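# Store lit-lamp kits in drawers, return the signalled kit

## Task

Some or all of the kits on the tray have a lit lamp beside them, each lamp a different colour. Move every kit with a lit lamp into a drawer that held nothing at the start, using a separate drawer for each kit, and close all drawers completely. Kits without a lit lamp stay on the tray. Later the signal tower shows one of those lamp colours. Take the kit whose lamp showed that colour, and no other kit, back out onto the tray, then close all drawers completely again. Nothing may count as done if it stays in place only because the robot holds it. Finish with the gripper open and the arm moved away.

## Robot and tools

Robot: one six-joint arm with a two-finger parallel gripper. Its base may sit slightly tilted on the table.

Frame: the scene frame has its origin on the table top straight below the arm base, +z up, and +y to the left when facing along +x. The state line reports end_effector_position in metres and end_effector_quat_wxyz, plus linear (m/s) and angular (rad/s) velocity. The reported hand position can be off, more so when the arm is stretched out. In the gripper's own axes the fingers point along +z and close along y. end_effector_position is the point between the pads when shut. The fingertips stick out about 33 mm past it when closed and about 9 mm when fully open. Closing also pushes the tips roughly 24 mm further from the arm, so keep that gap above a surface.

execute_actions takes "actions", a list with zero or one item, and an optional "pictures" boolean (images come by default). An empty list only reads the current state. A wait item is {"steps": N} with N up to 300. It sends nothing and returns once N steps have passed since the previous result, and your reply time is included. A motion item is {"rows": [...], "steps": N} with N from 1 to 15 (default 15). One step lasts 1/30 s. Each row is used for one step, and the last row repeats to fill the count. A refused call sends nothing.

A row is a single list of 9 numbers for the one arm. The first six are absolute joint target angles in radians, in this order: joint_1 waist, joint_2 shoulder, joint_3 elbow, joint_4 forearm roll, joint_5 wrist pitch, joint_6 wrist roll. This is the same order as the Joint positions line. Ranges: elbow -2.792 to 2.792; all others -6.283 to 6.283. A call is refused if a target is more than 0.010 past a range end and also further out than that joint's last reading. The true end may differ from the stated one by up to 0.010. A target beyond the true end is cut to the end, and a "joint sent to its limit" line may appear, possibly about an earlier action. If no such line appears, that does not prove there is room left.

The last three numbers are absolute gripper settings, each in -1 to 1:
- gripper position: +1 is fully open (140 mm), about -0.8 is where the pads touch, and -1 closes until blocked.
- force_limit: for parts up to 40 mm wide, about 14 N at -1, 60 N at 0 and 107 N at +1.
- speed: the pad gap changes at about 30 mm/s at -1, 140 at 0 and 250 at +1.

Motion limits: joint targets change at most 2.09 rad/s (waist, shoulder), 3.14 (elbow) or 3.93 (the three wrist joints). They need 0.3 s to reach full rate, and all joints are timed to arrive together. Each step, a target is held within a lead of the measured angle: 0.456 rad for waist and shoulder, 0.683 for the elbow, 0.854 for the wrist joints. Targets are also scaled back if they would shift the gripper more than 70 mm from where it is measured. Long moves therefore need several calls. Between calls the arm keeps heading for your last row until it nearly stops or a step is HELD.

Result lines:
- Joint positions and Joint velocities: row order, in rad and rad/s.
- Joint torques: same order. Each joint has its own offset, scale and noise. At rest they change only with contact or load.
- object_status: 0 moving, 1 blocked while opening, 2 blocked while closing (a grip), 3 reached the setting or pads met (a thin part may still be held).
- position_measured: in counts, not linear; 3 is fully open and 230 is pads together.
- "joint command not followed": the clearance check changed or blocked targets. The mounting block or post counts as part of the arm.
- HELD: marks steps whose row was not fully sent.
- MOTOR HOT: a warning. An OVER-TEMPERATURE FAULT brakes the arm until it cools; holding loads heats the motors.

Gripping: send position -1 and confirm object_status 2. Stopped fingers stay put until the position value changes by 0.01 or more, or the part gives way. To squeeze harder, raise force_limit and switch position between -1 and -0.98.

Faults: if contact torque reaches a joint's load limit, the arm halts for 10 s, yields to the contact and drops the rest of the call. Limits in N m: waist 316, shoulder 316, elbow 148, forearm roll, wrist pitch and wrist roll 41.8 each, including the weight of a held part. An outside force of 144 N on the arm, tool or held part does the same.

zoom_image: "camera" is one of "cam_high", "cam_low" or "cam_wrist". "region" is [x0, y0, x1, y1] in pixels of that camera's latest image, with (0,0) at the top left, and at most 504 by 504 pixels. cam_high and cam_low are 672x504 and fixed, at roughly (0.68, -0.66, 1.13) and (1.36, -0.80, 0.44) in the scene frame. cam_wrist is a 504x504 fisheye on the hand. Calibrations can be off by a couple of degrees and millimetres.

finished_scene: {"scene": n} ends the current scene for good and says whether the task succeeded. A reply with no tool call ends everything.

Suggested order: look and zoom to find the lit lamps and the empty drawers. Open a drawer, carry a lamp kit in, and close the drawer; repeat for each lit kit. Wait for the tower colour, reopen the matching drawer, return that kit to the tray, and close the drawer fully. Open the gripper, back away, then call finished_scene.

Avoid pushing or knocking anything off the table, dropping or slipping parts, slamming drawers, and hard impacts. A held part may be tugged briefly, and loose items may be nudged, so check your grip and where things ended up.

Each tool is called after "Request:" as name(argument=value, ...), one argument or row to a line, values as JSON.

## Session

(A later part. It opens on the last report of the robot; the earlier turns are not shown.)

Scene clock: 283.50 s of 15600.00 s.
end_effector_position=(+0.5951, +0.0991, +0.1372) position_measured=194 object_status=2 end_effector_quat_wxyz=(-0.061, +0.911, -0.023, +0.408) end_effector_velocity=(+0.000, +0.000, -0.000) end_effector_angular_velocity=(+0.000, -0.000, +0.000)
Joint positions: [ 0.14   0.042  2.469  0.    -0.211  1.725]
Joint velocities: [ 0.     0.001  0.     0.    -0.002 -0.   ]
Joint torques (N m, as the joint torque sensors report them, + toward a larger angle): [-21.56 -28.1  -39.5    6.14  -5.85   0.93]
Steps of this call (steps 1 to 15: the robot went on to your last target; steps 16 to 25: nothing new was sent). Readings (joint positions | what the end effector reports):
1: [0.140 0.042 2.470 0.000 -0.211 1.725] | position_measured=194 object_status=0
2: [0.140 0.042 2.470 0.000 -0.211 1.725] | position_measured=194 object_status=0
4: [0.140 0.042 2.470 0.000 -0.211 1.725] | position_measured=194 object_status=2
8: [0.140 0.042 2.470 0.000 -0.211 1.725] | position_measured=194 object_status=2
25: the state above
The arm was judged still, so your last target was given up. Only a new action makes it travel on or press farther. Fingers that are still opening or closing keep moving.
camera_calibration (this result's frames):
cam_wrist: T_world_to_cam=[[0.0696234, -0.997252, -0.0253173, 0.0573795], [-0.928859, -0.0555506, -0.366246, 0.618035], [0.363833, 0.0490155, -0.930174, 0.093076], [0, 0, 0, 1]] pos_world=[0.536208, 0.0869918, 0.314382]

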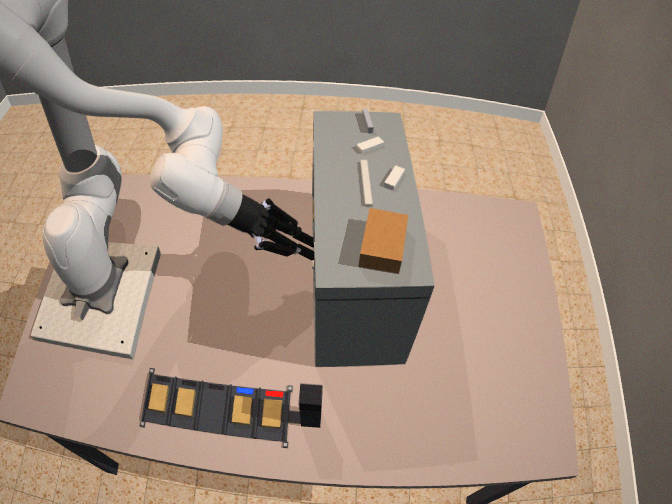

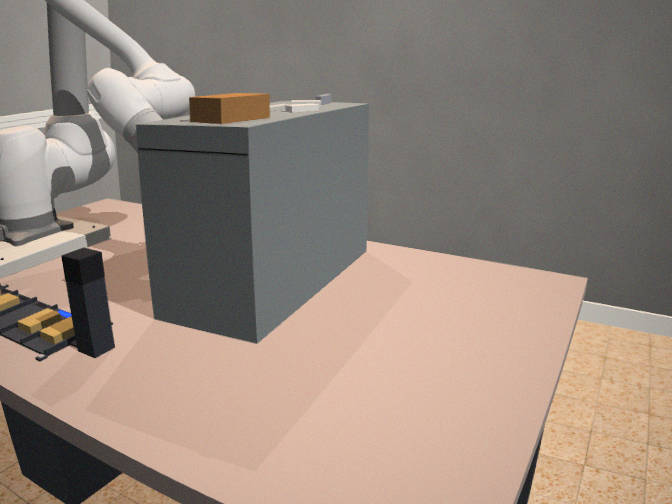

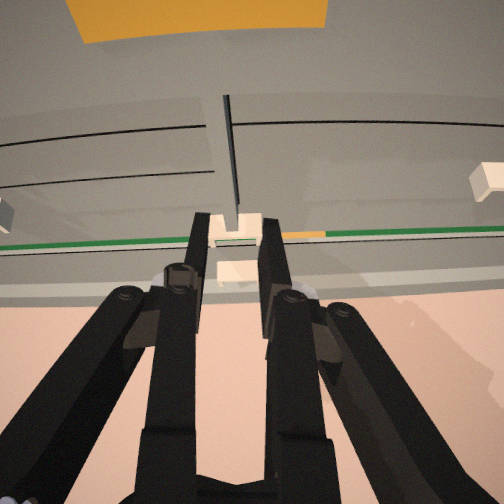

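Request:
execute_actions(
  actions=[
    {"rows":[[0.141,0.041,2.4705,0,-0.2115,1.726,-1,0.3,-0.2],[0.142,0.04,2.4715,0,-0.2115,1.727,-1,0.3,-0.2],[0.143,0.039,2.4725,0,-0.2115,1.728,-1,0.3,-0.2],[0.143,0.038,2.4735,0,-0.2115,1.728,-1,0.3,-0.2],[0.143,0.037,2.4745,0,-0.2116,1.728,-1,0.3,-0.2],[0.143,0.036,2.4755,0,-0.2116,1.728,-1,0.3,-0.2],[0.143,0.035,2.4765,0,-0.2116,1.728,-1,0.3,-0.2]],"steps":12},
  ],
  pictures=false,
)

Scene clock: 288.97 s of 15600.00 s.
end_effector_position=(+0.5906, +0.1003, +0.1375) position_measured=194 object_status=2 end_effector_quat_wxyz=(-0.062, +0.910, -0.023, +0.408) end_effector_velocity=(-0.001, -0.000, +0.000) end_effector_angular_velocity=(-0.001, -0.001, +0.001)
Joint positions: [ 0.143  0.035  2.476  0.    -0.212  1.728]
Joint velocities: [-0.    -0.001  0.001 -0.001  0.    -0.001]
Joint torques (N m, as the joint torque sensors report them, + toward a larger angle): [ 18.13 -38.68 -32.62   0.86  -4.98   0.78]
Steps of this call (steps 1 to 90: nothing new was sent; then 2.07 s passed at rest; steps 91 to 102: all 12 steps of this action). Readings (joint positions | what the end effector reports):
91: [0.140 0.042 2.469 0.000 -0.212 1.725] | position_measured=194 object_status=2
92: [0.140 0.042 2.470 0.000 -0.212 1.725] | position_measured=194 object_status=2
94: [0.142 0.040 2.471 0.000 -0.212 1.727] | position_measured=194 object_status=2
98: [0.143 0.036 2.475 0.000 -0.212 1.728] | position_measured=194 object_status=2
102: the state above

Request:
execute_actions(
  actions=[
    {"rows":[[0.1417,0.032,2.4795,0,-0.2117,1.727,-1,0.3,-0.2],[0.1415,0.028,2.484,0,-0.2118,1.727,-1,0.3,-0.2],[0.1415,0.023,2.489,0,-0.2119,1.727,-1,0.3,-0.2],[0.1415,0.018,2.494,0,-0.212,1.727,-1,0.3,-0.2],[0.1415,0.013,2.499,0,-0.212,1.727,-1,0.3,-0.2],[0.1415,0.008,2.504,0,-0.2121,1.727,-1,0.3,-0.2],[0.1415,0.003,2.509,0,-0.2122,1.728,-1,0.3,-0.2],[0.1415,-0.002,2.5145,0,-0.2123,1.728,-1,0.3,-0.2],[0.1415,-0.007,2.5195,0,-0.2124,1.728,-1,0.3,-0.2],[0.1415,-0.012,2.5245,0,-0.2125,1.729,-1,0.3,-0.2],[0.1415,-0.017,2.5295,0,-0.2125,1.729,-1,0.3,-0.2],[0.1415,-0.0229,2.5355,0,-0.2126,1.729,-1,0.3,-0.2]],"steps":15},
  ],
)

Scene clock: 294.63 s of 15600.00 s.
end_effector_position=(+0.5550, +0.0956, +0.1370) position_measured=194 object_status=2 end_effector_quat_wxyz=(-0.062, +0.910, -0.024, +0.408) end_effector_velocity=(-0.013, -0.003, +0.000) end_effector_angular_velocity=(+0.001, -0.002, -0.002)
Joint positions: [ 0.142 -0.022  2.535 -0.    -0.213  1.729]
Joint velocities: [-0.002 -0.024  0.022 -0.001 -0.001  0.001]
Joint torques (N m, as the joint torque sensors report them, + toward a larger angle): [-10.6  -18.39 -30.8    5.06  -1.97   1.1 ]
Steps of this call (steps 1 to 15: the robot went on to your last target; steps 16 to 90: nothing new was sent; then 2.17 s passed at rest; steps 91 to 105: all 15 steps of this action). Readings (joint positions | what the end effector reports):
91: [0.143 0.035 2.477 -0.000 -0.212 1.728] | position_measured=194 object_status=2
92: [0.143 0.034 2.478 -0.000 -0.212 1.728] | position_measured=194 object_status=2
94: [0.142 0.028 2.484 -0.000 -0.212 1.727] | position_measured=194 object_status=2
98: [0.142 0.009 2.503 -0.000 -0.212 1.727] | position_measured=194 object_status=2
105: the state above
camera_calibration (this result's frames):
cam_wrist: T_world_to_cam=[[0.0687617, -0.997234, -0.0282274, 0.057572], [-0.928946, -0.0536846, -0.366303, 0.580387], [0.363774, 0.0514093, -0.930068, 0.107402], [0, 0, 0, 1]] pos_world=[0.496119, 0.0830491, 0.314114]

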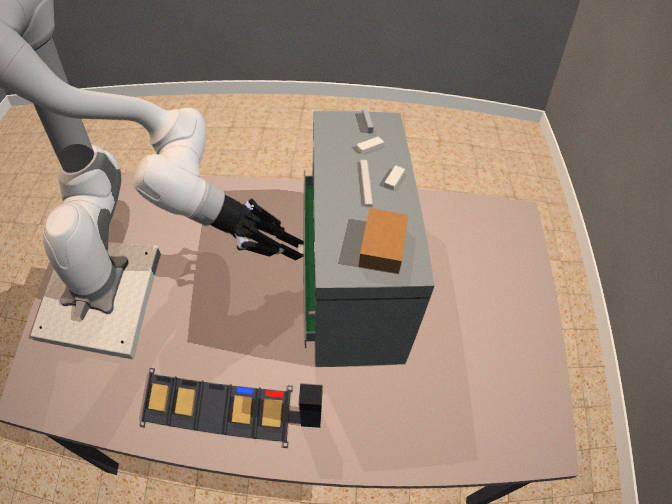

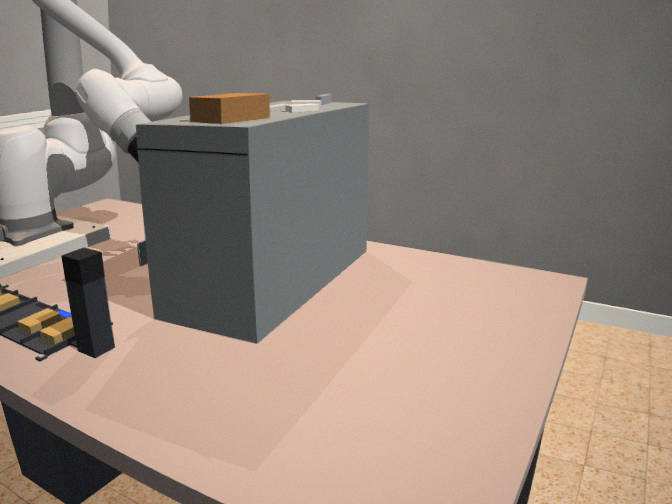

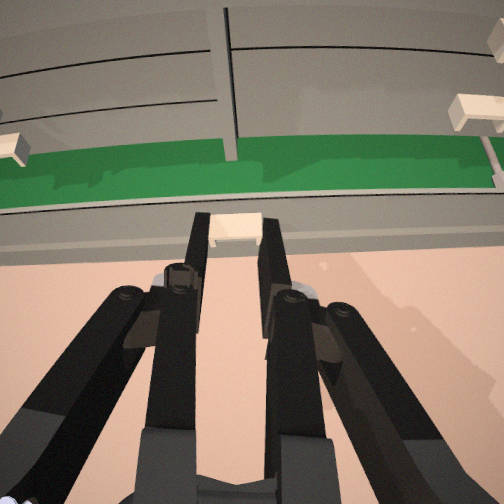

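Request:
execute_actions(
  actions=[
    {"rows":[[0.141,-0.031,2.543,0,-0.212,1.729,-1,0.3,-0.2],[0.141,-0.04,2.551,0,-0.211,1.729,-1,0.3,-0.2],[0.141,-0.049,2.559,0,-0.21,1.729,-1,0.3,-0.2],[0.141,-0.058,2.567,0,-0.209,1.73,-1,0.3,-0.2],[0.141,-0.067,2.575,0,-0.208,1.73,-1,0.3,-0.2],[0.1405,-0.076,2.583,0,-0.207,1.73,-1,0.3,-0.2],[0.1405,-0.085,2.591,0,-0.206,1.73,-1,0.3,-0.2],[0.1405,-0.0931,2.5982,0,-0.2051,1.73,-1,0.3,-0.2],[0.1405,-0.103,2.606,0,-0.203,1.73,-1,0.3,-0.2],[0.1405,-0.1125,2.6135,0,-0.201,1.73,-1,0.3,-0.2],[0.1405,-0.122,2.621,0,-0.199,1.731,-1,0.3,-0.2],[0.1405,-0.132,2.6285,0,-0.1965,1.731,-1,0.3,-0.2]],"steps":15},
  ],
  pictures=false,
)

Request:
execute_actions(
  actions=[
    {"rows":[[0.1405,-0.142,2.636,0,-0.194,1.731,-1,0.3,-0.2],[0.1405,-0.152,2.6435,0,-0.1915,1.731,-1,0.3,-0.2],[0.1405,-0.162,2.651,0,-0.189,1.732,-1,0.3,-0.2],[0.1405,-0.1725,2.658,0,-0.186,1.732,-1,0.3,-0.2],[0.1405,-0.183,2.6655,0,-0.1825,1.732,-1,0.3,-0.2],[0.1405,-0.1936,2.6728,0,-0.1792,1.732,-1,0.3,-0.2],[0.1405,-0.1936,2.6728,0,-0.1792,1.732,-1,0.3,-0.2],[0.1405,-0.1936,2.6728,0,-0.1792,1.732,-1,0.3,-0.2],[0.1405,-0.1936,2.6728,0,-0.1792,1.732,-0.1,0.3,0.2]],"steps":15},
  ],
  pictures=false,
)

Request:
execute_actions(
  actions=[
    {"rows":[[0.14,-0.26,2.7,0,-0.15,1.73,-0.1,0.3,0.2],[0.14,-0.26,2.7,0,-0.15,1.73,-0.1,0.3,0.2],[0.14,-0.26,2.7,0,-0.15,1.73,-0.1,0.3,0.2],[0.14,-0.4,2.7,0,-0.05,1.73,-0.1,0.3,0.2],[0.14,-0.4,2.7,0,-0.05,1.73,-0.1,0.3,0.2],[0.14,-0.4,2.7,0,-0.05,1.73,-0.1,0.3,0.2],[0.14,-0.55,2.55,0,0.3,1.73,-0.1,0.3,0.2]],"steps":15},
  ],
  pictures=false,
)

Request:
execute_actions(
  actions=[
    {"steps":20},
  ],
)

Scene clock: 310.73 s of 15600.00 s.
end_effector_position=(+0.4957, +0.0884, +0.1365) position_measured=194 object_status=2 end_effector_quat_wxyz=(-0.062, +0.910, -0.025, +0.408) end_effector_velocity=(-0.036, -0.004, -0.000) end_effector_angular_velocity=(+0.002, +0.000, -0.002)
Joint positions: [ 0.141 -0.13   2.627  0.    -0.197  1.731]
Joint velocities: [-0.    -0.071  0.054  0.     0.017  0.002]
Joint torques (N m, as the joint torque sensors report them, + toward a larger angle): [-40.51   7.78 -26.87   9.5    1.6    1.08]
Steps of this call (steps 1 to 15: the robot went on to your last target; steps 16 to 90: nothing new was sent; then 12.60 s passed at rest; steps 91 to 105: all 15 steps of this action). Readings (joint positions | what the end effector reports):
91: [0.141 -0.023 2.536 0.000 -0.213 1.729] | position_measured=194 object_status=2
92: [0.141 -0.025 2.538 0.000 -0.212 1.729] | position_measured=194 object_status=2
94: [0.141 -0.038 2.549 0.000 -0.211 1.729] | position_measured=194 object_status=2
98: [0.141 -0.072 2.580 0.000 -0.207 1.730] | position_measured=194 object_status=2
105: the state above

Scene clock: 311.23 s of 15600.00 s.
end_effector_position=(+0.4648, +0.0847, +0.1356) position_measured=147 object_status=0 end_effector_quat_wxyz=(-0.062, +0.911, -0.026, +0.408) end_effector_velocity=(+0.001, -0.000, +0.002) end_effector_angular_velocity=(+0.002, -0.007, -0.001)
Joint positions: [ 0.14  -0.193  2.673  0.    -0.179  1.732]
Joint velocities: [-0.    -0.001 -0.     0.    -0.006  0.001]
Joint torques (N m, as the joint torque sensors report them, + toward a larger angle): [ -1.41  -7.5  -27.42   2.76  -1.51   0.13]
Steps of this call (steps 1 to 15: all 15 steps of this action). Readings (joint positions | what the end effector reports):
1: [0.141 -0.132 2.628 0.000 -0.197 1.731] | position_measured=194 object_status=2
2: [0.141 -0.135 2.630 0.000 -0.196 1.731] | position_measured=194 object_status=2
4: [0.141 -0.149 2.641 0.000 -0.192 1.731] | position_measured=194 object_status=2
8: [0.141 -0.187 2.668 0.000 -0.181 1.732] | position_measured=194 object_status=2
15: the state above

Scene clock: 311.73 s of 15600.00 s.
end_effector_position=(+0.4259, +0.0788, +0.2521) position_measured=141 object_status=3 end_effector_quat_wxyz=(-0.062, +0.910, -0.025, +0.409) end_effector_velocity=(-0.027, -0.007, +0.288) end_effector_angular_velocity=(-0.003, +0.025, +0.001)
Joint positions: [ 0.14  -0.531  2.568  0.     0.261  1.73 ]
Joint velocities: [ 0.    -0.445 -0.424  0.     0.895 -0.001]
Joint torques (N m, as the joint torque sensors report them, + toward a larger angle): [ -4.37  32.15 -26.82   2.77  -1.08  -0.01]
Steps of this call (steps 1 to 15: all 15 steps of this action). Readings (joint positions | what the end effector reports):
1: [0.140 -0.194 2.673 0.000 -0.179 1.732] | position_measured=141 object_status=0
2: [0.140 -0.197 2.674 0.000 -0.178 1.732] | position_measured=141 object_status=0
4: [0.140 -0.226 2.686 0.000 -0.165 1.731] | position_measured=141 object_status=0
8: [0.140 -0.348 2.698 0.000 -0.089 1.730] | position_measured=141 object_status=3
15: the state above

Scene clock: 312.40 s of 15600.00 s.
end_effector_position=(+0.4240, +0.0783, +0.2638) position_measured=141 object_status=3 end_effector_quat_wxyz=(-0.062, +0.910, -0.025, +0.408) end_effector_velocity=(+0.000, -0.000, -0.000) end_effector_angular_velocity=(-0.000, -0.000, -0.001)
Joint positions: [ 0.14 -0.55  2.55  0.    0.3   1.73]
Joint velocities: [-0.001  0.     0.    -0.    -0.001 -0.   ]
Joint torques (N m, as the joint torque sensors report them, + toward a larger angle): [ -2.2   12.72 -39.12   4.18  -1.84   0.12]
Steps of this call (steps 1 to 20: the robot went on to your last target). Readings (joint positions | what the end effector reports):
1: [0.140 -0.543 2.556 0.000 0.285 1.730] | position_measured=141 object_status=3
2: [0.140 -0.549 2.551 0.000 0.297 1.730] | position_measured=141 object_status=3
4: [0.140 -0.550 2.550 0.000 0.300 1.730] | position_measured=141 object_status=3
8: [0.140 -0.550 2.550 0.000 0.300 1.730] | position_measured=141 object_status=3
20: the state above
camera_calibration (this result's frames):
cam_wrist: T_world_to_cam=[[0.0662881, -0.997376, -0.0291027, 0.0542565], [-0.929187, -0.0510745, -0.366065, 0.50403], [0.363618, 0.0513076, -0.930134, 0.273955], [0, 0, 0, 1]] pos_world=[0.365126, 0.0658013, 0.440901]

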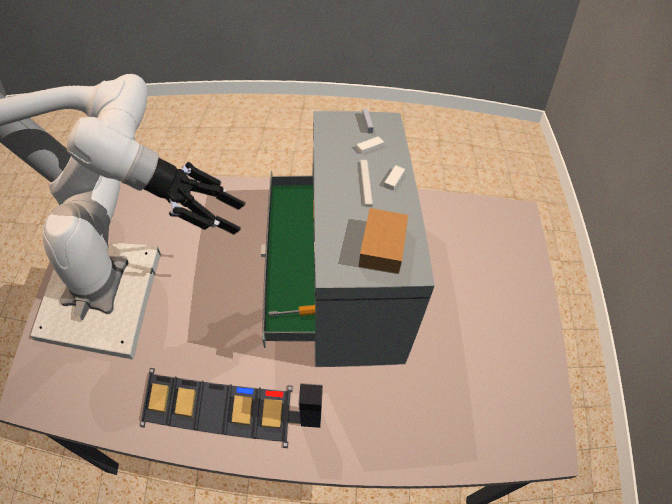

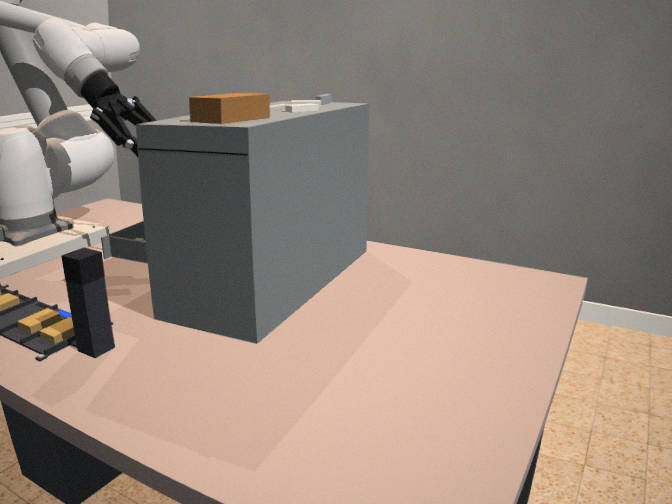

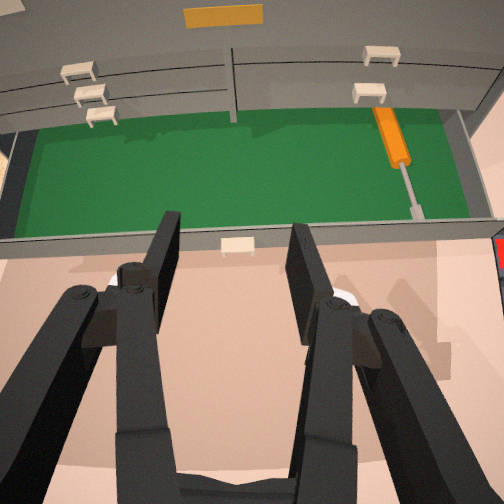

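Request:
execute_actions(
  actions=[
    {"rows":[[0.14,-0.4,2.7,0,-0.05,1.73,-0.1,0.3,0.2],[0.14,-0.4,2.7,0,-0.05,1.73,-0.1,0.3,0.2],[0.14,-0.4,2.7,0,-0.05,1.73,-0.1,0.3,0.2],[0.14,-0.4,2.7,0,-0.05,1.73,-0.1,0.3,0.2],[0.14,-0.4,2.7,0,-0.05,1.73,-0.1,0.3,0.2],[0.14,-0.27,2.715,0,-0.15,1.73,-0.1,0.3,0.2],[0.14,-0.27,2.715,0,-0.15,1.73,-0.1,0.3,0.2],[0.14,-0.27,2.715,0,-0.15,1.73,-0.1,0.3,0.2],[0.14,-0.27,2.715,0,-0.15,1.73,-0.1,0.3,0.2],[0.14,-0.215,2.687,0,-0.172,1.73,-0.1,0.3,0.2],[0.14,-0.215,2.687,0,-0.172,1.73,-0.1,0.3,0.2],[0.14,-0.1936,2.6728,0,-0.1792,1.732,-0.1,0.3,0.2]],"steps":15},
  ],
  pictures=false,
)

Request:
execute_actions(
  actions=[
    {"rows":[[0.14,-0.1936,2.6728,0,-0.1792,1.732,-0.1,0.3,0.2],[0.14,-0.1725,2.658,0,-0.186,1.732,-0.1,0.3,0.2],[0.14,-0.152,2.6435,0,-0.1915,1.731,-0.1,0.3,0.2],[0.14,-0.132,2.6285,0,-0.1965,1.731,-0.1,0.3,0.2],[0.14,-0.1125,2.6135,0,-0.201,1.73,-0.1,0.3,0.2],[0.14,-0.0931,2.5982,0,-0.2051,1.73,-0.1,0.3,0.2],[0.14,-0.076,2.583,0,-0.207,1.73,-0.1,0.3,0.2],[0.14,-0.058,2.567,0,-0.209,1.73,-0.1,0.3,0.2],[0.14,-0.04,2.551,0,-0.211,1.729,-0.1,0.3,0.2],[0.14,-0.0229,2.5355,0,-0.2126,1.729,-0.1,0.3,0.2],[0.14,-0.007,2.5195,0,-0.2124,1.728,-0.1,0.3,0.2],[0.14,0.008,2.504,0,-0.2121,1.727,-0.1,0.3,0.2],[0.14,0.02,2.492,0,-0.212,1.727,-0.1,0.3,0.2],[0.14,0.028,2.484,0,-0.2118,1.727,-0.1,0.3,0.2],[0.14,0.034,2.4775,0,-0.2116,1.726,-0.1,0.3,0.2]],"steps":15},
  ],
  pictures=false,
)

Request:
execute_actions(
  actions=[
    {"rows":[[0.14,0.036,2.4755,0,-0.2116,1.726,-0.1,0.3,0.2],[0.14,0.038,2.4735,0,-0.2115,1.725,-0.1,0.3,0.2],[0.14,0.04,2.4715,0,-0.2115,1.725,-0.1,0.3,0.2],[0.14,0.041,2.4705,0,-0.2115,1.725,-0.1,0.3,0.2],[0.14,0.042,2.4695,0,-0.2115,1.725,-0.1,0.3,0.2],[0.14,0.043,2.4685,0,-0.2115,1.725,-0.1,0.3,0.2],[0.14,0.044,2.4675,0,-0.2115,1.725,-0.1,0.3,0.2],[0.14,0.044,2.4675,0,-0.2115,1.725,-0.1,0.3,0.2],[0.14,0.044,2.4675,0,-0.2115,1.725,-0.1,0.3,0.2],[0.14,0.044,2.4675,0,-0.2115,1.725,-0.1,0.3,0.2],[0.14,0.044,2.4675,0,-0.2115,1.725,-0.1,0.3,0.2],[0.14,0.034,2.4775,0,-0.2116,1.726,-0.1,0.3,0.2]],"steps":15},
  ],
)

Scene clock: 331.03 s of 15600.00 s.
end_effector_position=(+0.4556, +0.0837, +0.1344) position_measured=141 object_status=3 end_effector_quat_wxyz=(-0.062, +0.911, -0.025, +0.406) end_effector_velocity=(+0.227, +0.025, +0.031) end_effector_angular_velocity=(+0.030, -0.102, -0.016)
Joint positions: [ 0.14  -0.212  2.685 -0.    -0.169  1.73 ]
Joint velocities: [ 0.001  0.458 -0.293 -0.    -0.27   0.024]
Joint torques (N m, as the joint torque sensors report them, + toward a larger angle): [  1.49 -27.2  -37.29   3.6   -3.12  -0.07]
Steps of this call (steps 1 to 15: the robot went on to your last target; steps 16 to 90: nothing new was sent; then 15.13 s passed at rest; steps 91 to 105: all 15 steps of this action). Readings (joint positions | what the end effector reports):
91: [0.140 -0.550 2.550 -0.000 0.300 1.730] | position_measured=141 object_status=3
92: [0.140 -0.547 2.553 -0.000 0.293 1.730] | position_measured=141 object_status=3
94: [0.140 -0.523 2.576 -0.000 0.237 1.730] | position_measured=141 object_status=3
98: [0.140 -0.411 2.669 -0.000 0.019 1.730] | position_measured=141 object_status=3
105: the state above

Scene clock: 331.53 s of 15600.00 s.
end_effector_position=(+0.5738, +0.0967, +0.1376) position_measured=141 object_status=3 end_effector_quat_wxyz=(-0.061, +0.910, -0.024, +0.408) end_effector_velocity=(+0.247, +0.028, +0.000) end_effector_angular_velocity=(-0.008, -0.000, +0.007)
Joint positions: [ 0.14   0.007  2.504 -0.    -0.212  1.727]
Joint velocities: [ 0.001  0.401 -0.401  0.001  0.    -0.011]
Joint torques (N m, as the joint torque sensors report them, + toward a larger angle): [  2.56 -32.94 -24.19   2.31  -2.27  -0.04]
Steps of this call (steps 1 to 15: all 15 steps of this action). Readings (joint positions | what the end effector reports):
1: [0.140 -0.200 2.677 -0.000 -0.176 1.731] | position_measured=141 object_status=3
2: [0.140 -0.195 2.673 -0.000 -0.179 1.732] | position_measured=141 object_status=3
4: [0.140 -0.180 2.663 -0.000 -0.184 1.732] | position_measured=141 object_status=3
8: [0.140 -0.112 2.613 -0.000 -0.200 1.730] | position_measured=141 object_status=3
15: the state above

Scene clock: 332.03 s of 15600.00 s.
end_effector_position=(+0.5909, +0.0986, +0.1374) position_measured=141 object_status=3 end_effector_quat_wxyz=(-0.061, +0.911, -0.023, +0.408) end_effector_velocity=(-0.020, -0.002, +0.002) end_effector_angular_velocity=(+0.005, -0.002, -0.003)
Joint positions: [ 0.14   0.035  2.476  0.    -0.211  1.726]
Joint velocities: [ 0.001 -0.034  0.032  0.    -0.001  0.006]
Joint torques (N m, as the joint torque sensors report them, + toward a larger angle): [ -4.72 -25.07 -32.59   3.25  -2.29   0.34]
Steps of this call (steps 1 to 15: all 15 steps of this action). Readings (joint positions | what the end effector reports):
1: [0.140 0.020 2.492 -0.000 -0.212 1.727] | position_measured=141 object_status=3
2: [0.140 0.029 2.483 0.000 -0.212 1.726] | position_measured=141 object_status=3
4: [0.140 0.037 2.474 0.000 -0.212 1.725] | position_measured=141 object_status=3
8: [0.140 0.043 2.469 0.000 -0.211 1.725] | position_measured=141 object_status=3
15: the state above
camera_calibration (this result's frames):
cam_wrist: T_world_to_cam=[[0.0691324, -0.997272, -0.0258655, 0.05757], [-0.928862, -0.0548887, -0.366337, 0.614116], [0.363917, 0.0493512, -0.930123, 0.0947265], [0, 0, 0, 1]] pos_world=[0.531977, 0.0864462, 0.31457]

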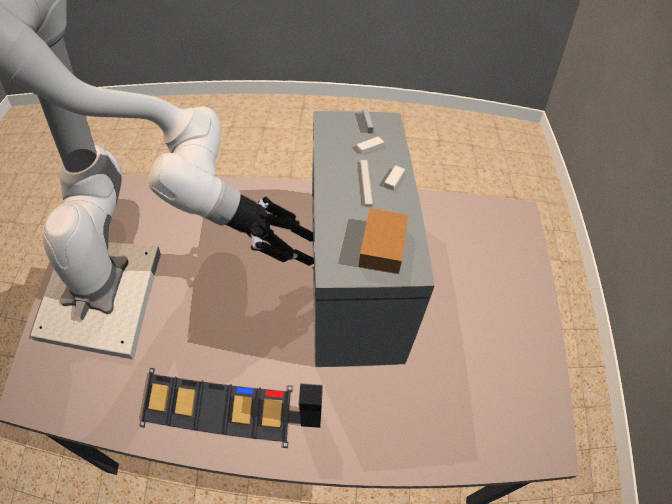

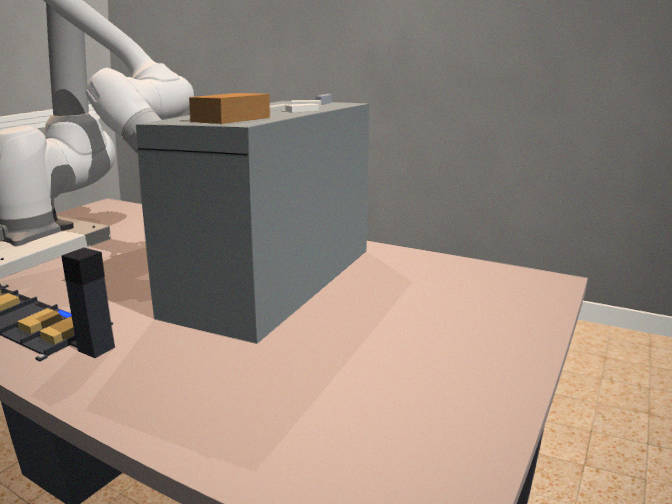

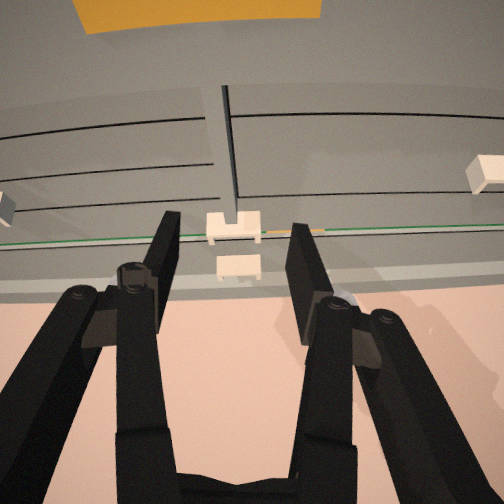

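Request:
execute_actions(
  actions=[
    {"rows":[[0.14,-0.0229,2.5355,0,-0.2126,1.729,-0.1,0.3,0.2],[0.14,-0.0229,2.5355,0,-0.2126,1.729,-0.1,0.3,0.2],[0.14,-0.0229,2.5355,0,-0.2126,1.729,-0.1,0.3,0.2],[0.14,-0.132,2.6285,0,-0.1965,1.731,-0.1,0.3,0.2],[0.14,-0.132,2.6285,0,-0.1965,1.731,-0.1,0.3,0.2],[0.14,-0.132,2.6285,0,-0.1965,1.731,-0.1,0.3,0.2],[0.14,-0.132,2.6285,0,-0.1965,1.731,-0.1,0.3,0.2],[-0.3535,-0.2798,2.5983,-1.687,-0.3608,2.934,-0.1,0.3,0.2]],"steps":15},
  ],
  pictures=false,
)

Request:
execute_actions(
  actions=[
    {"steps":45},
  ],
)

Scene clock: 379.20 s of 15600.00 s.
end_effector_position=(+0.5266, +0.0330, +0.1824) position_measured=141 object_status=3 end_effector_quat_wxyz=(-0.067, +0.883, -0.082, +0.457) end_effector_velocity=(+0.075, -0.325, +0.217) end_effector_angular_velocity=(+0.376, -0.477, -0.552)
Joint positions: [-0.014 -0.174  2.608 -0.29  -0.252  2.022]
Joint velocities: [-0.963 -0.3   -0.023 -2.011 -0.303  2.014]
Joint torques (N m, as the joint torque sensors report them, + toward a larger angle): [ -1.59  -9.04 -25.24   2.13  -1.79   0.  ]
Steps of this call (steps 1 to 15: the robot went on to your last target; steps 16 to 90: nothing new was sent; then 43.67 s passed at rest; steps 91 to 105: all 15 steps of this action). Readings (joint positions | what the end effector reports):
91: [0.140 0.034 2.478 0.000 -0.212 1.726] | position_measured=141 object_status=3
92: [0.140 0.030 2.481 0.000 -0.212 1.726] | position_measured=141 object_status=3
94: [0.140 0.002 2.510 0.000 -0.212 1.728] | position_measured=141 object_status=3
98: [0.140 -0.096 2.597 0.000 -0.202 1.730] | position_measured=141 object_status=3
105: the state above

Scene clock: 380.70 s of 15600.00 s.
end_effector_position=(+0.5303, +0.0122, +0.1966) position_measured=141 object_status=3 end_effector_quat_wxyz=(-0.073, +0.874, -0.102, +0.470) end_effector_velocity=(-0.000, +0.001, -0.000) end_effector_angular_velocity=(-0.000, +0.000, +0.002)
Joint positions: [-0.08  -0.195  2.606 -0.444 -0.273  2.176]
Joint velocities: [ 0.002 -0.    -0.     0.     0.001 -0.   ]
Joint torques (N m, as the joint torque sensors report them, + toward a larger angle): [ -0.53 -10.19 -28.5    3.03  -2.13   0.11]
Steps of this call (steps 1 to 15: the robot went on to your last target; steps 16 to 45: nothing new was sent). Readings (joint positions | what the end effector reports):
1: [-0.047 -0.185 2.607 -0.362 -0.263 2.094] | position_measured=141 object_status=3
2: [-0.080 -0.195 2.606 -0.444 -0.273 2.176] | position_measured=141 object_status=3
3: [-0.085 -0.195 2.606 -0.473 -0.274 2.203] | position_measured=141 object_status=3 HELD
4: [-0.082 -0.195 2.606 -0.444 -0.274 2.174] | position_measured=141 object_status=3 HELD
5: [-0.080 -0.195 2.606 -0.441 -0.274 2.172] | position_measured=141 object_status=3 HELD
6: [-0.080 -0.195 2.606 -0.441 -0.274 2.173] | position_measured=141 object_status=3 HELD
7: [-0.080 -0.195 2.606 -0.442 -0.273 2.174] | position_measured=141 object_status=3 HELD
8: [-0.080 -0.195 2.606 -0.443 -0.273 2.174] | position_measured=141 object_status=3 HELD
9: [-0.080 -0.195 2.606 -0.443 -0.273 2.175] | position_measured=141 object_status=3 HELD
10: [-0.080 -0.195 2.606 -0.444 -0.273 2.175] | position_measured=141 object_status=3 HELD
11: [-0.080 -0.195 2.606 -0.444 -0.273 2.175] | position_measured=141 object_status=3 HELD
12: [-0.080 -0.195 2.606 -0.444 -0.273 2.175] | position_measured=141 object_status=3 HELD
13: [-0.080 -0.195 2.606 -0.444 -0.273 2.176] | position_measured=141 object_status=3 HELD
14: [-0.080 -0.195 2.606 -0.444 -0.273 2.176] | position_measured=141 object_status=3 HELD
15: [-0.080 -0.195 2.606 -0.444 -0.273 2.176] | position_measured=141 object_status=3 HELD
45: the state above
A step was HELD (marked above), so your last target was given up. The arm can still carry out the HELD step.
joint command not followed: on one or more control steps a check withheld the commanded joint targets, and the robot was not sent them on those steps.
cause: the commanded joint targets would bring two parts of the arm too close to each other (joints 2 (shoulder) to 4 (forearm roll) lie between them); next, command targets that bring no two parts of the arm closer together.
camera_calibration (this result's frames):
cam_wrist: T_world_to_cam=[[-0.0632368, -0.991468, -0.113983, 0.0645737], [-0.867949, 0.111011, -0.484087, 0.563606], [0.49261, 0.068319, -0.867564, 0.0953099], [0, 0, 0, 1]] pos_world=[0.446314, -0.00505517, 0.362882]

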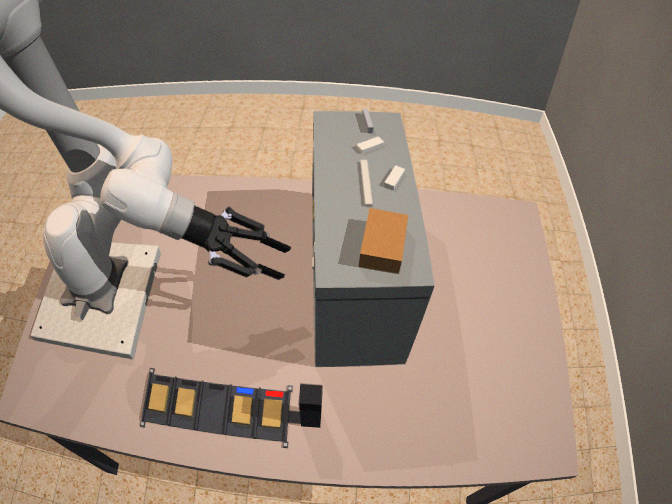

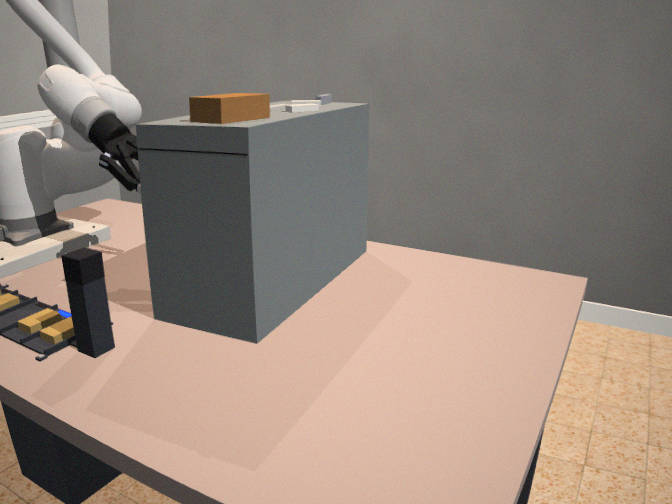

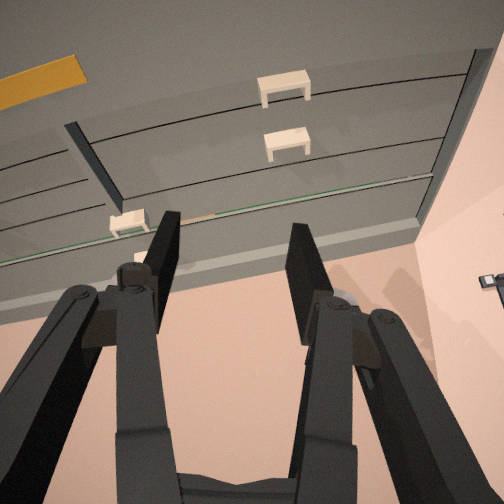

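Request:
execute_actions(
  actions=[
    {"rows":[[-0.08,-0.28,2.6,1.455,0.2,-0.208,-0.1,0.3,0.2]],"steps":15},
  ],
  pictures=false,
)

Request:
execute_actions(
  actions=[
    {"steps":20},
  ],
  pictures=false,
)

Request:
execute_actions(
  actions=[
    {"rows":[[-0.3535,-0.2798,2.5983,1.455,0.3608,-0.208,-0.1,0.3,0.2]],"steps":15},
  ],
  pictures=false,
)

Request:
execute_actions(
  actions=[
    {"steps":15},
  ],
)

Scene clock: 386.07 s of 15600.00 s.
end_effector_position=(+0.5276, +0.0070, +0.1942) position_measured=141 object_status=3 end_effector_quat_wxyz=(-0.065, +0.876, -0.105, +0.466) end_effector_velocity=(-0.012, -0.024, -0.011) end_effector_angular_velocity=(-0.047, +0.055, -0.054)
Joint positions: [-0.08  -0.199  2.606 -0.408 -0.253  2.139]
Joint velocities: [-0.    -0.016 -0.002  0.169  0.092 -0.17 ]
Joint torques (N m, as the joint torque sensors report them, + toward a larger angle): [ -0.91 -11.22 -28.05   2.92  -1.82   0.08]
Steps of this call (steps 1 to 90: nothing new was sent; then 1.87 s passed at rest; steps 91 to 105: all 15 steps of this action). Readings (joint positions | what the end effector reports):
91: [-0.080 -0.195 2.606 -0.444 -0.273 2.176] | position_measured=141 object_status=3
92: [-0.080 -0.195 2.606 -0.444 -0.273 2.176] | position_measured=141 object_status=3
94: [-0.080 -0.195 2.606 -0.443 -0.273 2.175] | position_measured=141 object_status=3
98: [-0.080 -0.196 2.606 -0.437 -0.270 2.169] | position_measured=141 object_status=3
105: the state above

Scene clock: 386.73 s of 15600.00 s.
end_effector_position=(+0.5185, -0.0066, +0.1867) position_measured=141 object_status=3 end_effector_quat_wxyz=(-0.044, +0.884, -0.114, +0.451) end_effector_velocity=(-0.014, -0.017, -0.011) end_effector_angular_velocity=(-0.032, +0.057, -0.040)
Joint positions: [-0.08  -0.209  2.605 -0.291 -0.195  2.023]
Joint velocities: [-0.001 -0.014 -0.001  0.172  0.081 -0.172]
Joint torques (N m, as the joint torque sensors report them, + toward a larger angle): [ -0.7  -11.27 -29.44   3.1   -2.2    0.19]
Steps of this call (steps 1 to 20: the robot went on to your last target). Readings (joint positions | what the end effector reports):
1: [-0.080 -0.199 2.606 -0.402 -0.250 2.134] | position_measured=141 object_status=3
2: [-0.080 -0.200 2.606 -0.396 -0.247 2.128] | position_measured=141 object_status=3
4: [-0.080 -0.201 2.606 -0.384 -0.241 2.116] | position_measured=141 object_status=3
8: [-0.080 -0.203 2.606 -0.361 -0.229 2.093] | position_measured=141 object_status=3
20: the state above

Scene clock: 387.23 s of 15600.00 s.
end_effector_position=(+0.5082, -0.0264, +0.1775) position_measured=141 object_status=3 end_effector_quat_wxyz=(-0.026, +0.891, -0.130, +0.434) end_effector_velocity=(-0.022, -0.039, -0.018) end_effector_angular_velocity=(-0.020, +0.086, -0.083)
Joint positions: [-0.104 -0.216  2.605 -0.203 -0.142  1.935]
Joint velocities: [-0.053 -0.013 -0.001  0.172  0.102 -0.172]
Joint torques (N m, as the joint torque sensors report them, + toward a larger angle): [ -2.26  -7.48 -29.35   3.28  -1.78   0.04]
Steps of this call (steps 1 to 15: all 15 steps of this action). Readings (joint positions | what the end effector reports):
1: [-0.080 -0.210 2.605 -0.285 -0.192 2.017] | position_measured=141 object_status=3
2: [-0.081 -0.210 2.605 -0.279 -0.189 2.011] | position_measured=141 object_status=3
4: [-0.084 -0.211 2.605 -0.268 -0.181 1.999] | position_measured=141 object_status=3
8: [-0.092 -0.213 2.605 -0.244 -0.167 1.976] | position_measured=141 object_status=3
15: the state above

Scene clock: 387.73 s of 15600.00 s.
end_effector_position=(+0.4971, -0.0432, +0.1686) position_measured=141 object_status=3 end_effector_quat_wxyz=(-0.013, +0.898, -0.146, +0.415) end_effector_velocity=(-0.022, -0.028, -0.016) end_effector_angular_velocity=(-0.007, +0.080, -0.063)
Joint positions: [-0.129 -0.223  2.604 -0.116 -0.092  1.847]
Joint velocities: [-0.046 -0.013 -0.001  0.171  0.093 -0.173]
Joint torques (N m, as the joint torque sensors report them, + toward a larger angle): [ -1.59  -7.79 -29.35   3.14  -2.01   0.26]
Steps of this call (steps 1 to 15: the robot went on to your last target). Readings (joint positions | what the end effector reports):
1: [-0.106 -0.217 2.605 -0.197 -0.138 1.929] | position_measured=141 object_status=3
2: [-0.107 -0.217 2.605 -0.192 -0.135 1.923] | position_measured=141 object_status=3
4: [-0.111 -0.218 2.604 -0.180 -0.128 1.911] | position_measured=141 object_status=3
8: [-0.118 -0.220 2.604 -0.156 -0.114 1.888] | position_measured=141 object_status=3
15: the state above
camera_calibration (this result's frames):
cam_wrist: T_world_to_cam=[[-0.194339, -0.980127, -0.0398024, 0.0574892], [-0.907979, 0.195093, -0.370828, 0.531799], [0.371224, -0.0359267, -0.927848, 0.157127], [0, 0, 0, 1]] pos_world=[0.435705, -0.0417584, 0.345284]

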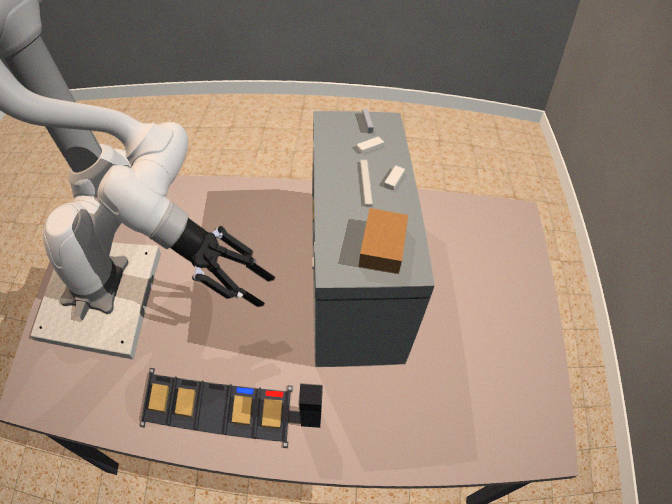

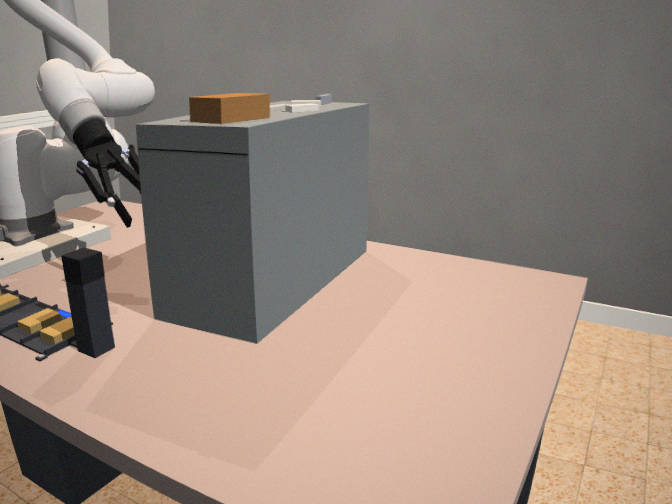

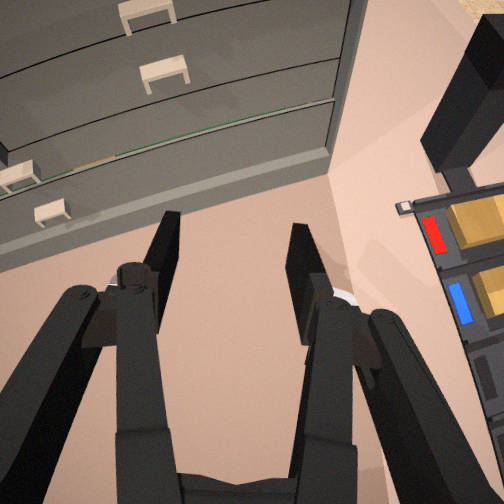

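Request:
execute_actions(
  actions=[
    {"rows":[[-0.13,-0.28,2.6,-0.1,0,1.83,-0.1,0.3,0.2],[-0.13,-0.28,2.6,-0.1,0,1.83,-0.1,0.3,0.2],[-0.13,-0.28,2.6,-0.1,0,1.83,-0.1,0.3,0.2],[-0.13,-0.28,2.6,-0.1,0,1.83,-0.1,0.3,0.2],[-0.13,-0.28,2.6,0.4,0,1.2,-0.1,0.3,0.2],[-0.13,-0.28,2.6,0.4,0,1.2,-0.1,0.3,0.2],[-0.13,-0.28,2.6,0.4,0,1.2,-0.1,0.3,0.2],[-0.13,-0.28,2.6,0.9,0,0.5,-0.1,0.3,0.2],[-0.13,-0.28,2.6,0.9,0,0.5,-0.1,0.3,0.2],[-0.13,-0.28,2.6,0.9,0,0.5,-0.1,0.3,0.2],[-0.13,-0.28,2.6,1.455,0,-0.208,-0.1,0.3,0.2]],"steps":15},
  ],
  pictures=false,
)

Request:
execute_actions(
  actions=[
    {"steps":15},
  ],
  pictures=false,
)

Request:
execute_actions(
  actions=[
    {"rows":[[-0.17,-0.28,2.6,1.455,0.06,-0.208,-0.1,0.3,0.2],[-0.2,-0.28,2.6,1.455,0.11,-0.208,-0.1,0.3,0.2],[-0.23,-0.28,2.6,1.455,0.16,-0.208,-0.1,0.3,0.2],[-0.26,-0.28,2.6,1.455,0.21,-0.208,-0.1,0.3,0.2],[-0.29,-0.28,2.6,1.455,0.26,-0.208,-0.1,0.3,0.2],[-0.32,-0.28,2.6,1.455,0.31,-0.208,-0.1,0.3,0.2],[-0.3535,-0.2798,2.5983,1.455,0.3608,-0.208,-0.1,0.3,0.2]],"steps":15},
  ],
  pictures=false,
)

Request:
execute_actions(
  actions=[
    {"steps":15},
  ],
)

Scene clock: 398.00 s of 15600.00 s.
end_effector_position=(+0.4690, -0.0360, +0.1662) position_measured=141 object_status=3 end_effector_quat_wxyz=(-0.026, +0.924, +0.003, +0.383) end_effector_velocity=(+0.014, -0.005, +0.007) end_effector_angular_velocity=(-0.166, -0.041, +0.025)
Joint positions: [-0.31  -0.277  2.599  1.289  0.286  0.047]
Joint velocities: [ 0.115 -0.002  0.002  0.106 -0.181 -0.156]
Joint torques (N m, as the joint torque sensors report them, + toward a larger angle): [  2.    -7.31 -34.18   1.54  -0.07   0.21]
Steps of this call (steps 1 to 293: the robot went on to your last target; steps 294 to 308: all 15 steps of this action). Readings (joint positions | what the end effector reports):
294: [-0.340 -0.276 2.599 1.333 0.333 0.009] | position_measured=141 object_status=3
295: [-0.340 -0.276 2.599 1.334 0.333 0.007] | position_measured=141 object_status=3
297: [-0.338 -0.276 2.599 1.326 0.330 0.014] | position_measured=141 object_status=3
301: [-0.332 -0.277 2.599 1.302 0.321 0.037] | position_measured=141 object_status=3
308: the state above

Scene clock: 398.50 s of 15600.00 s.
end_effector_position=(+0.4750, -0.0390, +0.1699) position_measured=141 object_status=3 end_effector_quat_wxyz=(+0.012, +0.920, +0.026, +0.390) end_effector_velocity=(+0.009, -0.005, +0.007) end_effector_angular_velocity=(-0.171, -0.026, +0.026)
Joint positions: [-0.251 -0.278  2.599  1.344  0.193 -0.037]
Joint velocities: [ 0.116 -0.001  0.001  0.106 -0.183 -0.163]
Joint torques (N m, as the joint torque sensors report them, + toward a larger angle): [ -1.66  -8.47 -35.32   1.27   0.28   0.16]
Steps of this call (steps 1 to 15: the robot went on to your last target). Readings (joint positions | what the end effector reports):
1: [-0.306 -0.277 2.599 1.293 0.280 0.041] | position_measured=141 object_status=3
2: [-0.302 -0.277 2.599 1.297 0.274 0.036] | position_measured=141 object_status=3
4: [-0.295 -0.277 2.599 1.304 0.261 0.024] | position_measured=141 object_status=3
8: [-0.279 -0.277 2.599 1.318 0.236 0.002] | position_measured=141 object_status=3
15: the state above

Scene clock: 399.00 s of 15600.00 s.
end_effector_position=(+0.4767, -0.0374, +0.1729) position_measured=141 object_status=3 end_effector_quat_wxyz=(+0.006, +0.918, +0.037, +0.396) end_effector_velocity=(+0.003, +0.006, +0.009) end_effector_angular_velocity=(+0.092, -0.030, +0.050)
Joint positions: [-0.271 -0.279  2.599  1.396  0.227 -0.117]
Joint velocities: [-0.115 -0.001 -0.003  0.081  0.185 -0.126]
Joint torques (N m, as the joint torque sensors report them, + toward a larger angle): [ -0.11  -8.84 -34.68   1.08   0.52  -0.05]
Steps of this call (steps 1 to 15: all 15 steps of this action). Readings (joint positions | what the end effector reports):
1: [-0.247 -0.278 2.599 1.347 0.186 -0.042] | position_measured=141 object_status=3
2: [-0.244 -0.278 2.599 1.351 0.181 -0.048] | position_measured=141 object_status=3
4: [-0.239 -0.278 2.599 1.360 0.173 -0.061] | position_measured=141 object_status=3
8: [-0.245 -0.279 2.599 1.376 0.184 -0.086] | position_measured=141 object_status=3
15: the state above

Scene clock: 399.50 s of 15600.00 s.
end_effector_position=(+0.4786, -0.0343, +0.1788) position_measured=141 object_status=3 end_effector_quat_wxyz=(-0.020, +0.913, +0.040, +0.406) end_effector_velocity=(+0.005, +0.005, +0.015) end_effector_angular_velocity=(+0.086, -0.051, +0.051)
Joint positions: [-0.329 -0.28   2.599  1.437  0.321 -0.181]
Joint velocities: [-0.113 -0.    -0.002  0.081  0.184 -0.127]
Joint torques (N m, as the joint torque sensors report them, + toward a larger angle): [ -0.23  -6.99 -34.25   0.92   0.52  -0.06]
Steps of this call (steps 1 to 15: the robot went on to your last target). Readings (joint positions | what the end effector reports):
1: [-0.275 -0.279 2.599 1.399 0.233 -0.121] | position_measured=141 object_status=3
2: [-0.279 -0.279 2.599 1.401 0.239 -0.125] | position_measured=141 object_status=3
4: [-0.287 -0.279 2.599 1.407 0.252 -0.134] | position_measured=141 object_status=3
8: [-0.302 -0.279 2.599 1.418 0.277 -0.151] | position_measured=141 object_status=3
15: the state above
camera_calibration (this result's frames):
cam_wrist: T_world_to_cam=[[0.15041, -0.983559, 0.0999427, -0.127036], [-0.919587, -0.176304, -0.351107, 0.506293], [0.362954, -0.0390962, -0.930986, 0.178234], [0, 0, 0, 1]] pos_world=[0.419997, -0.028718, 0.356392]

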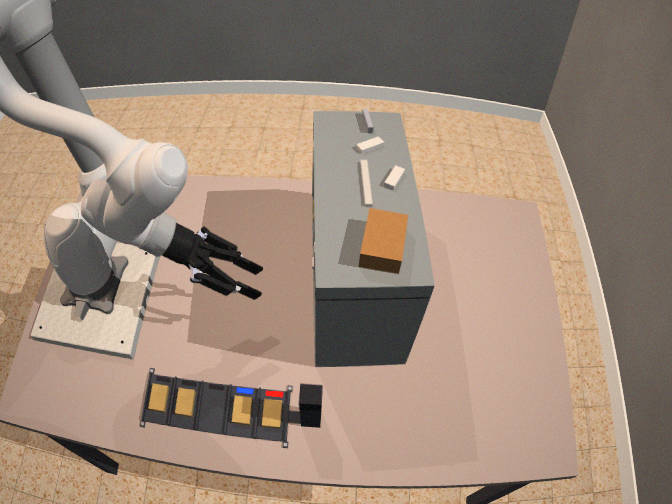

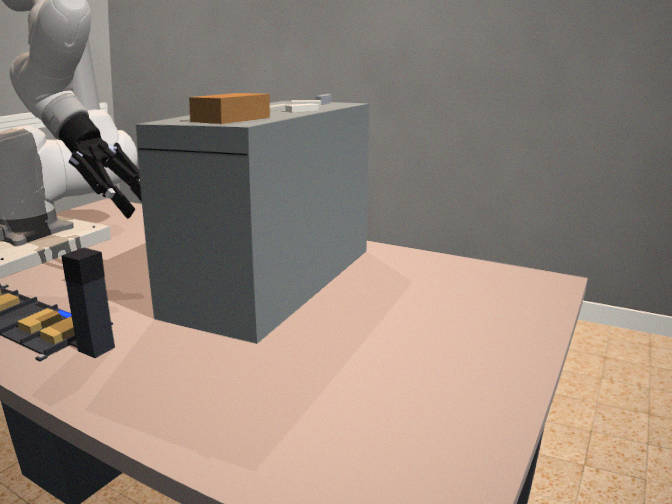

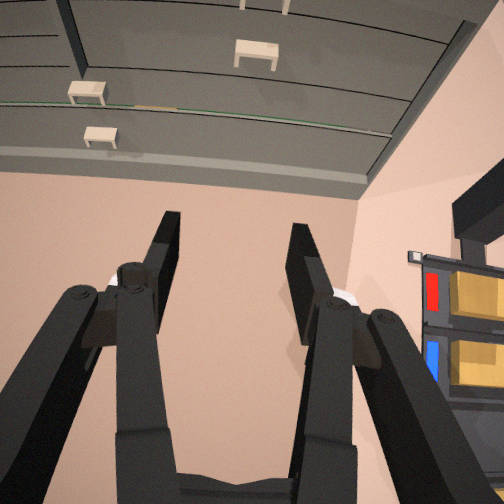

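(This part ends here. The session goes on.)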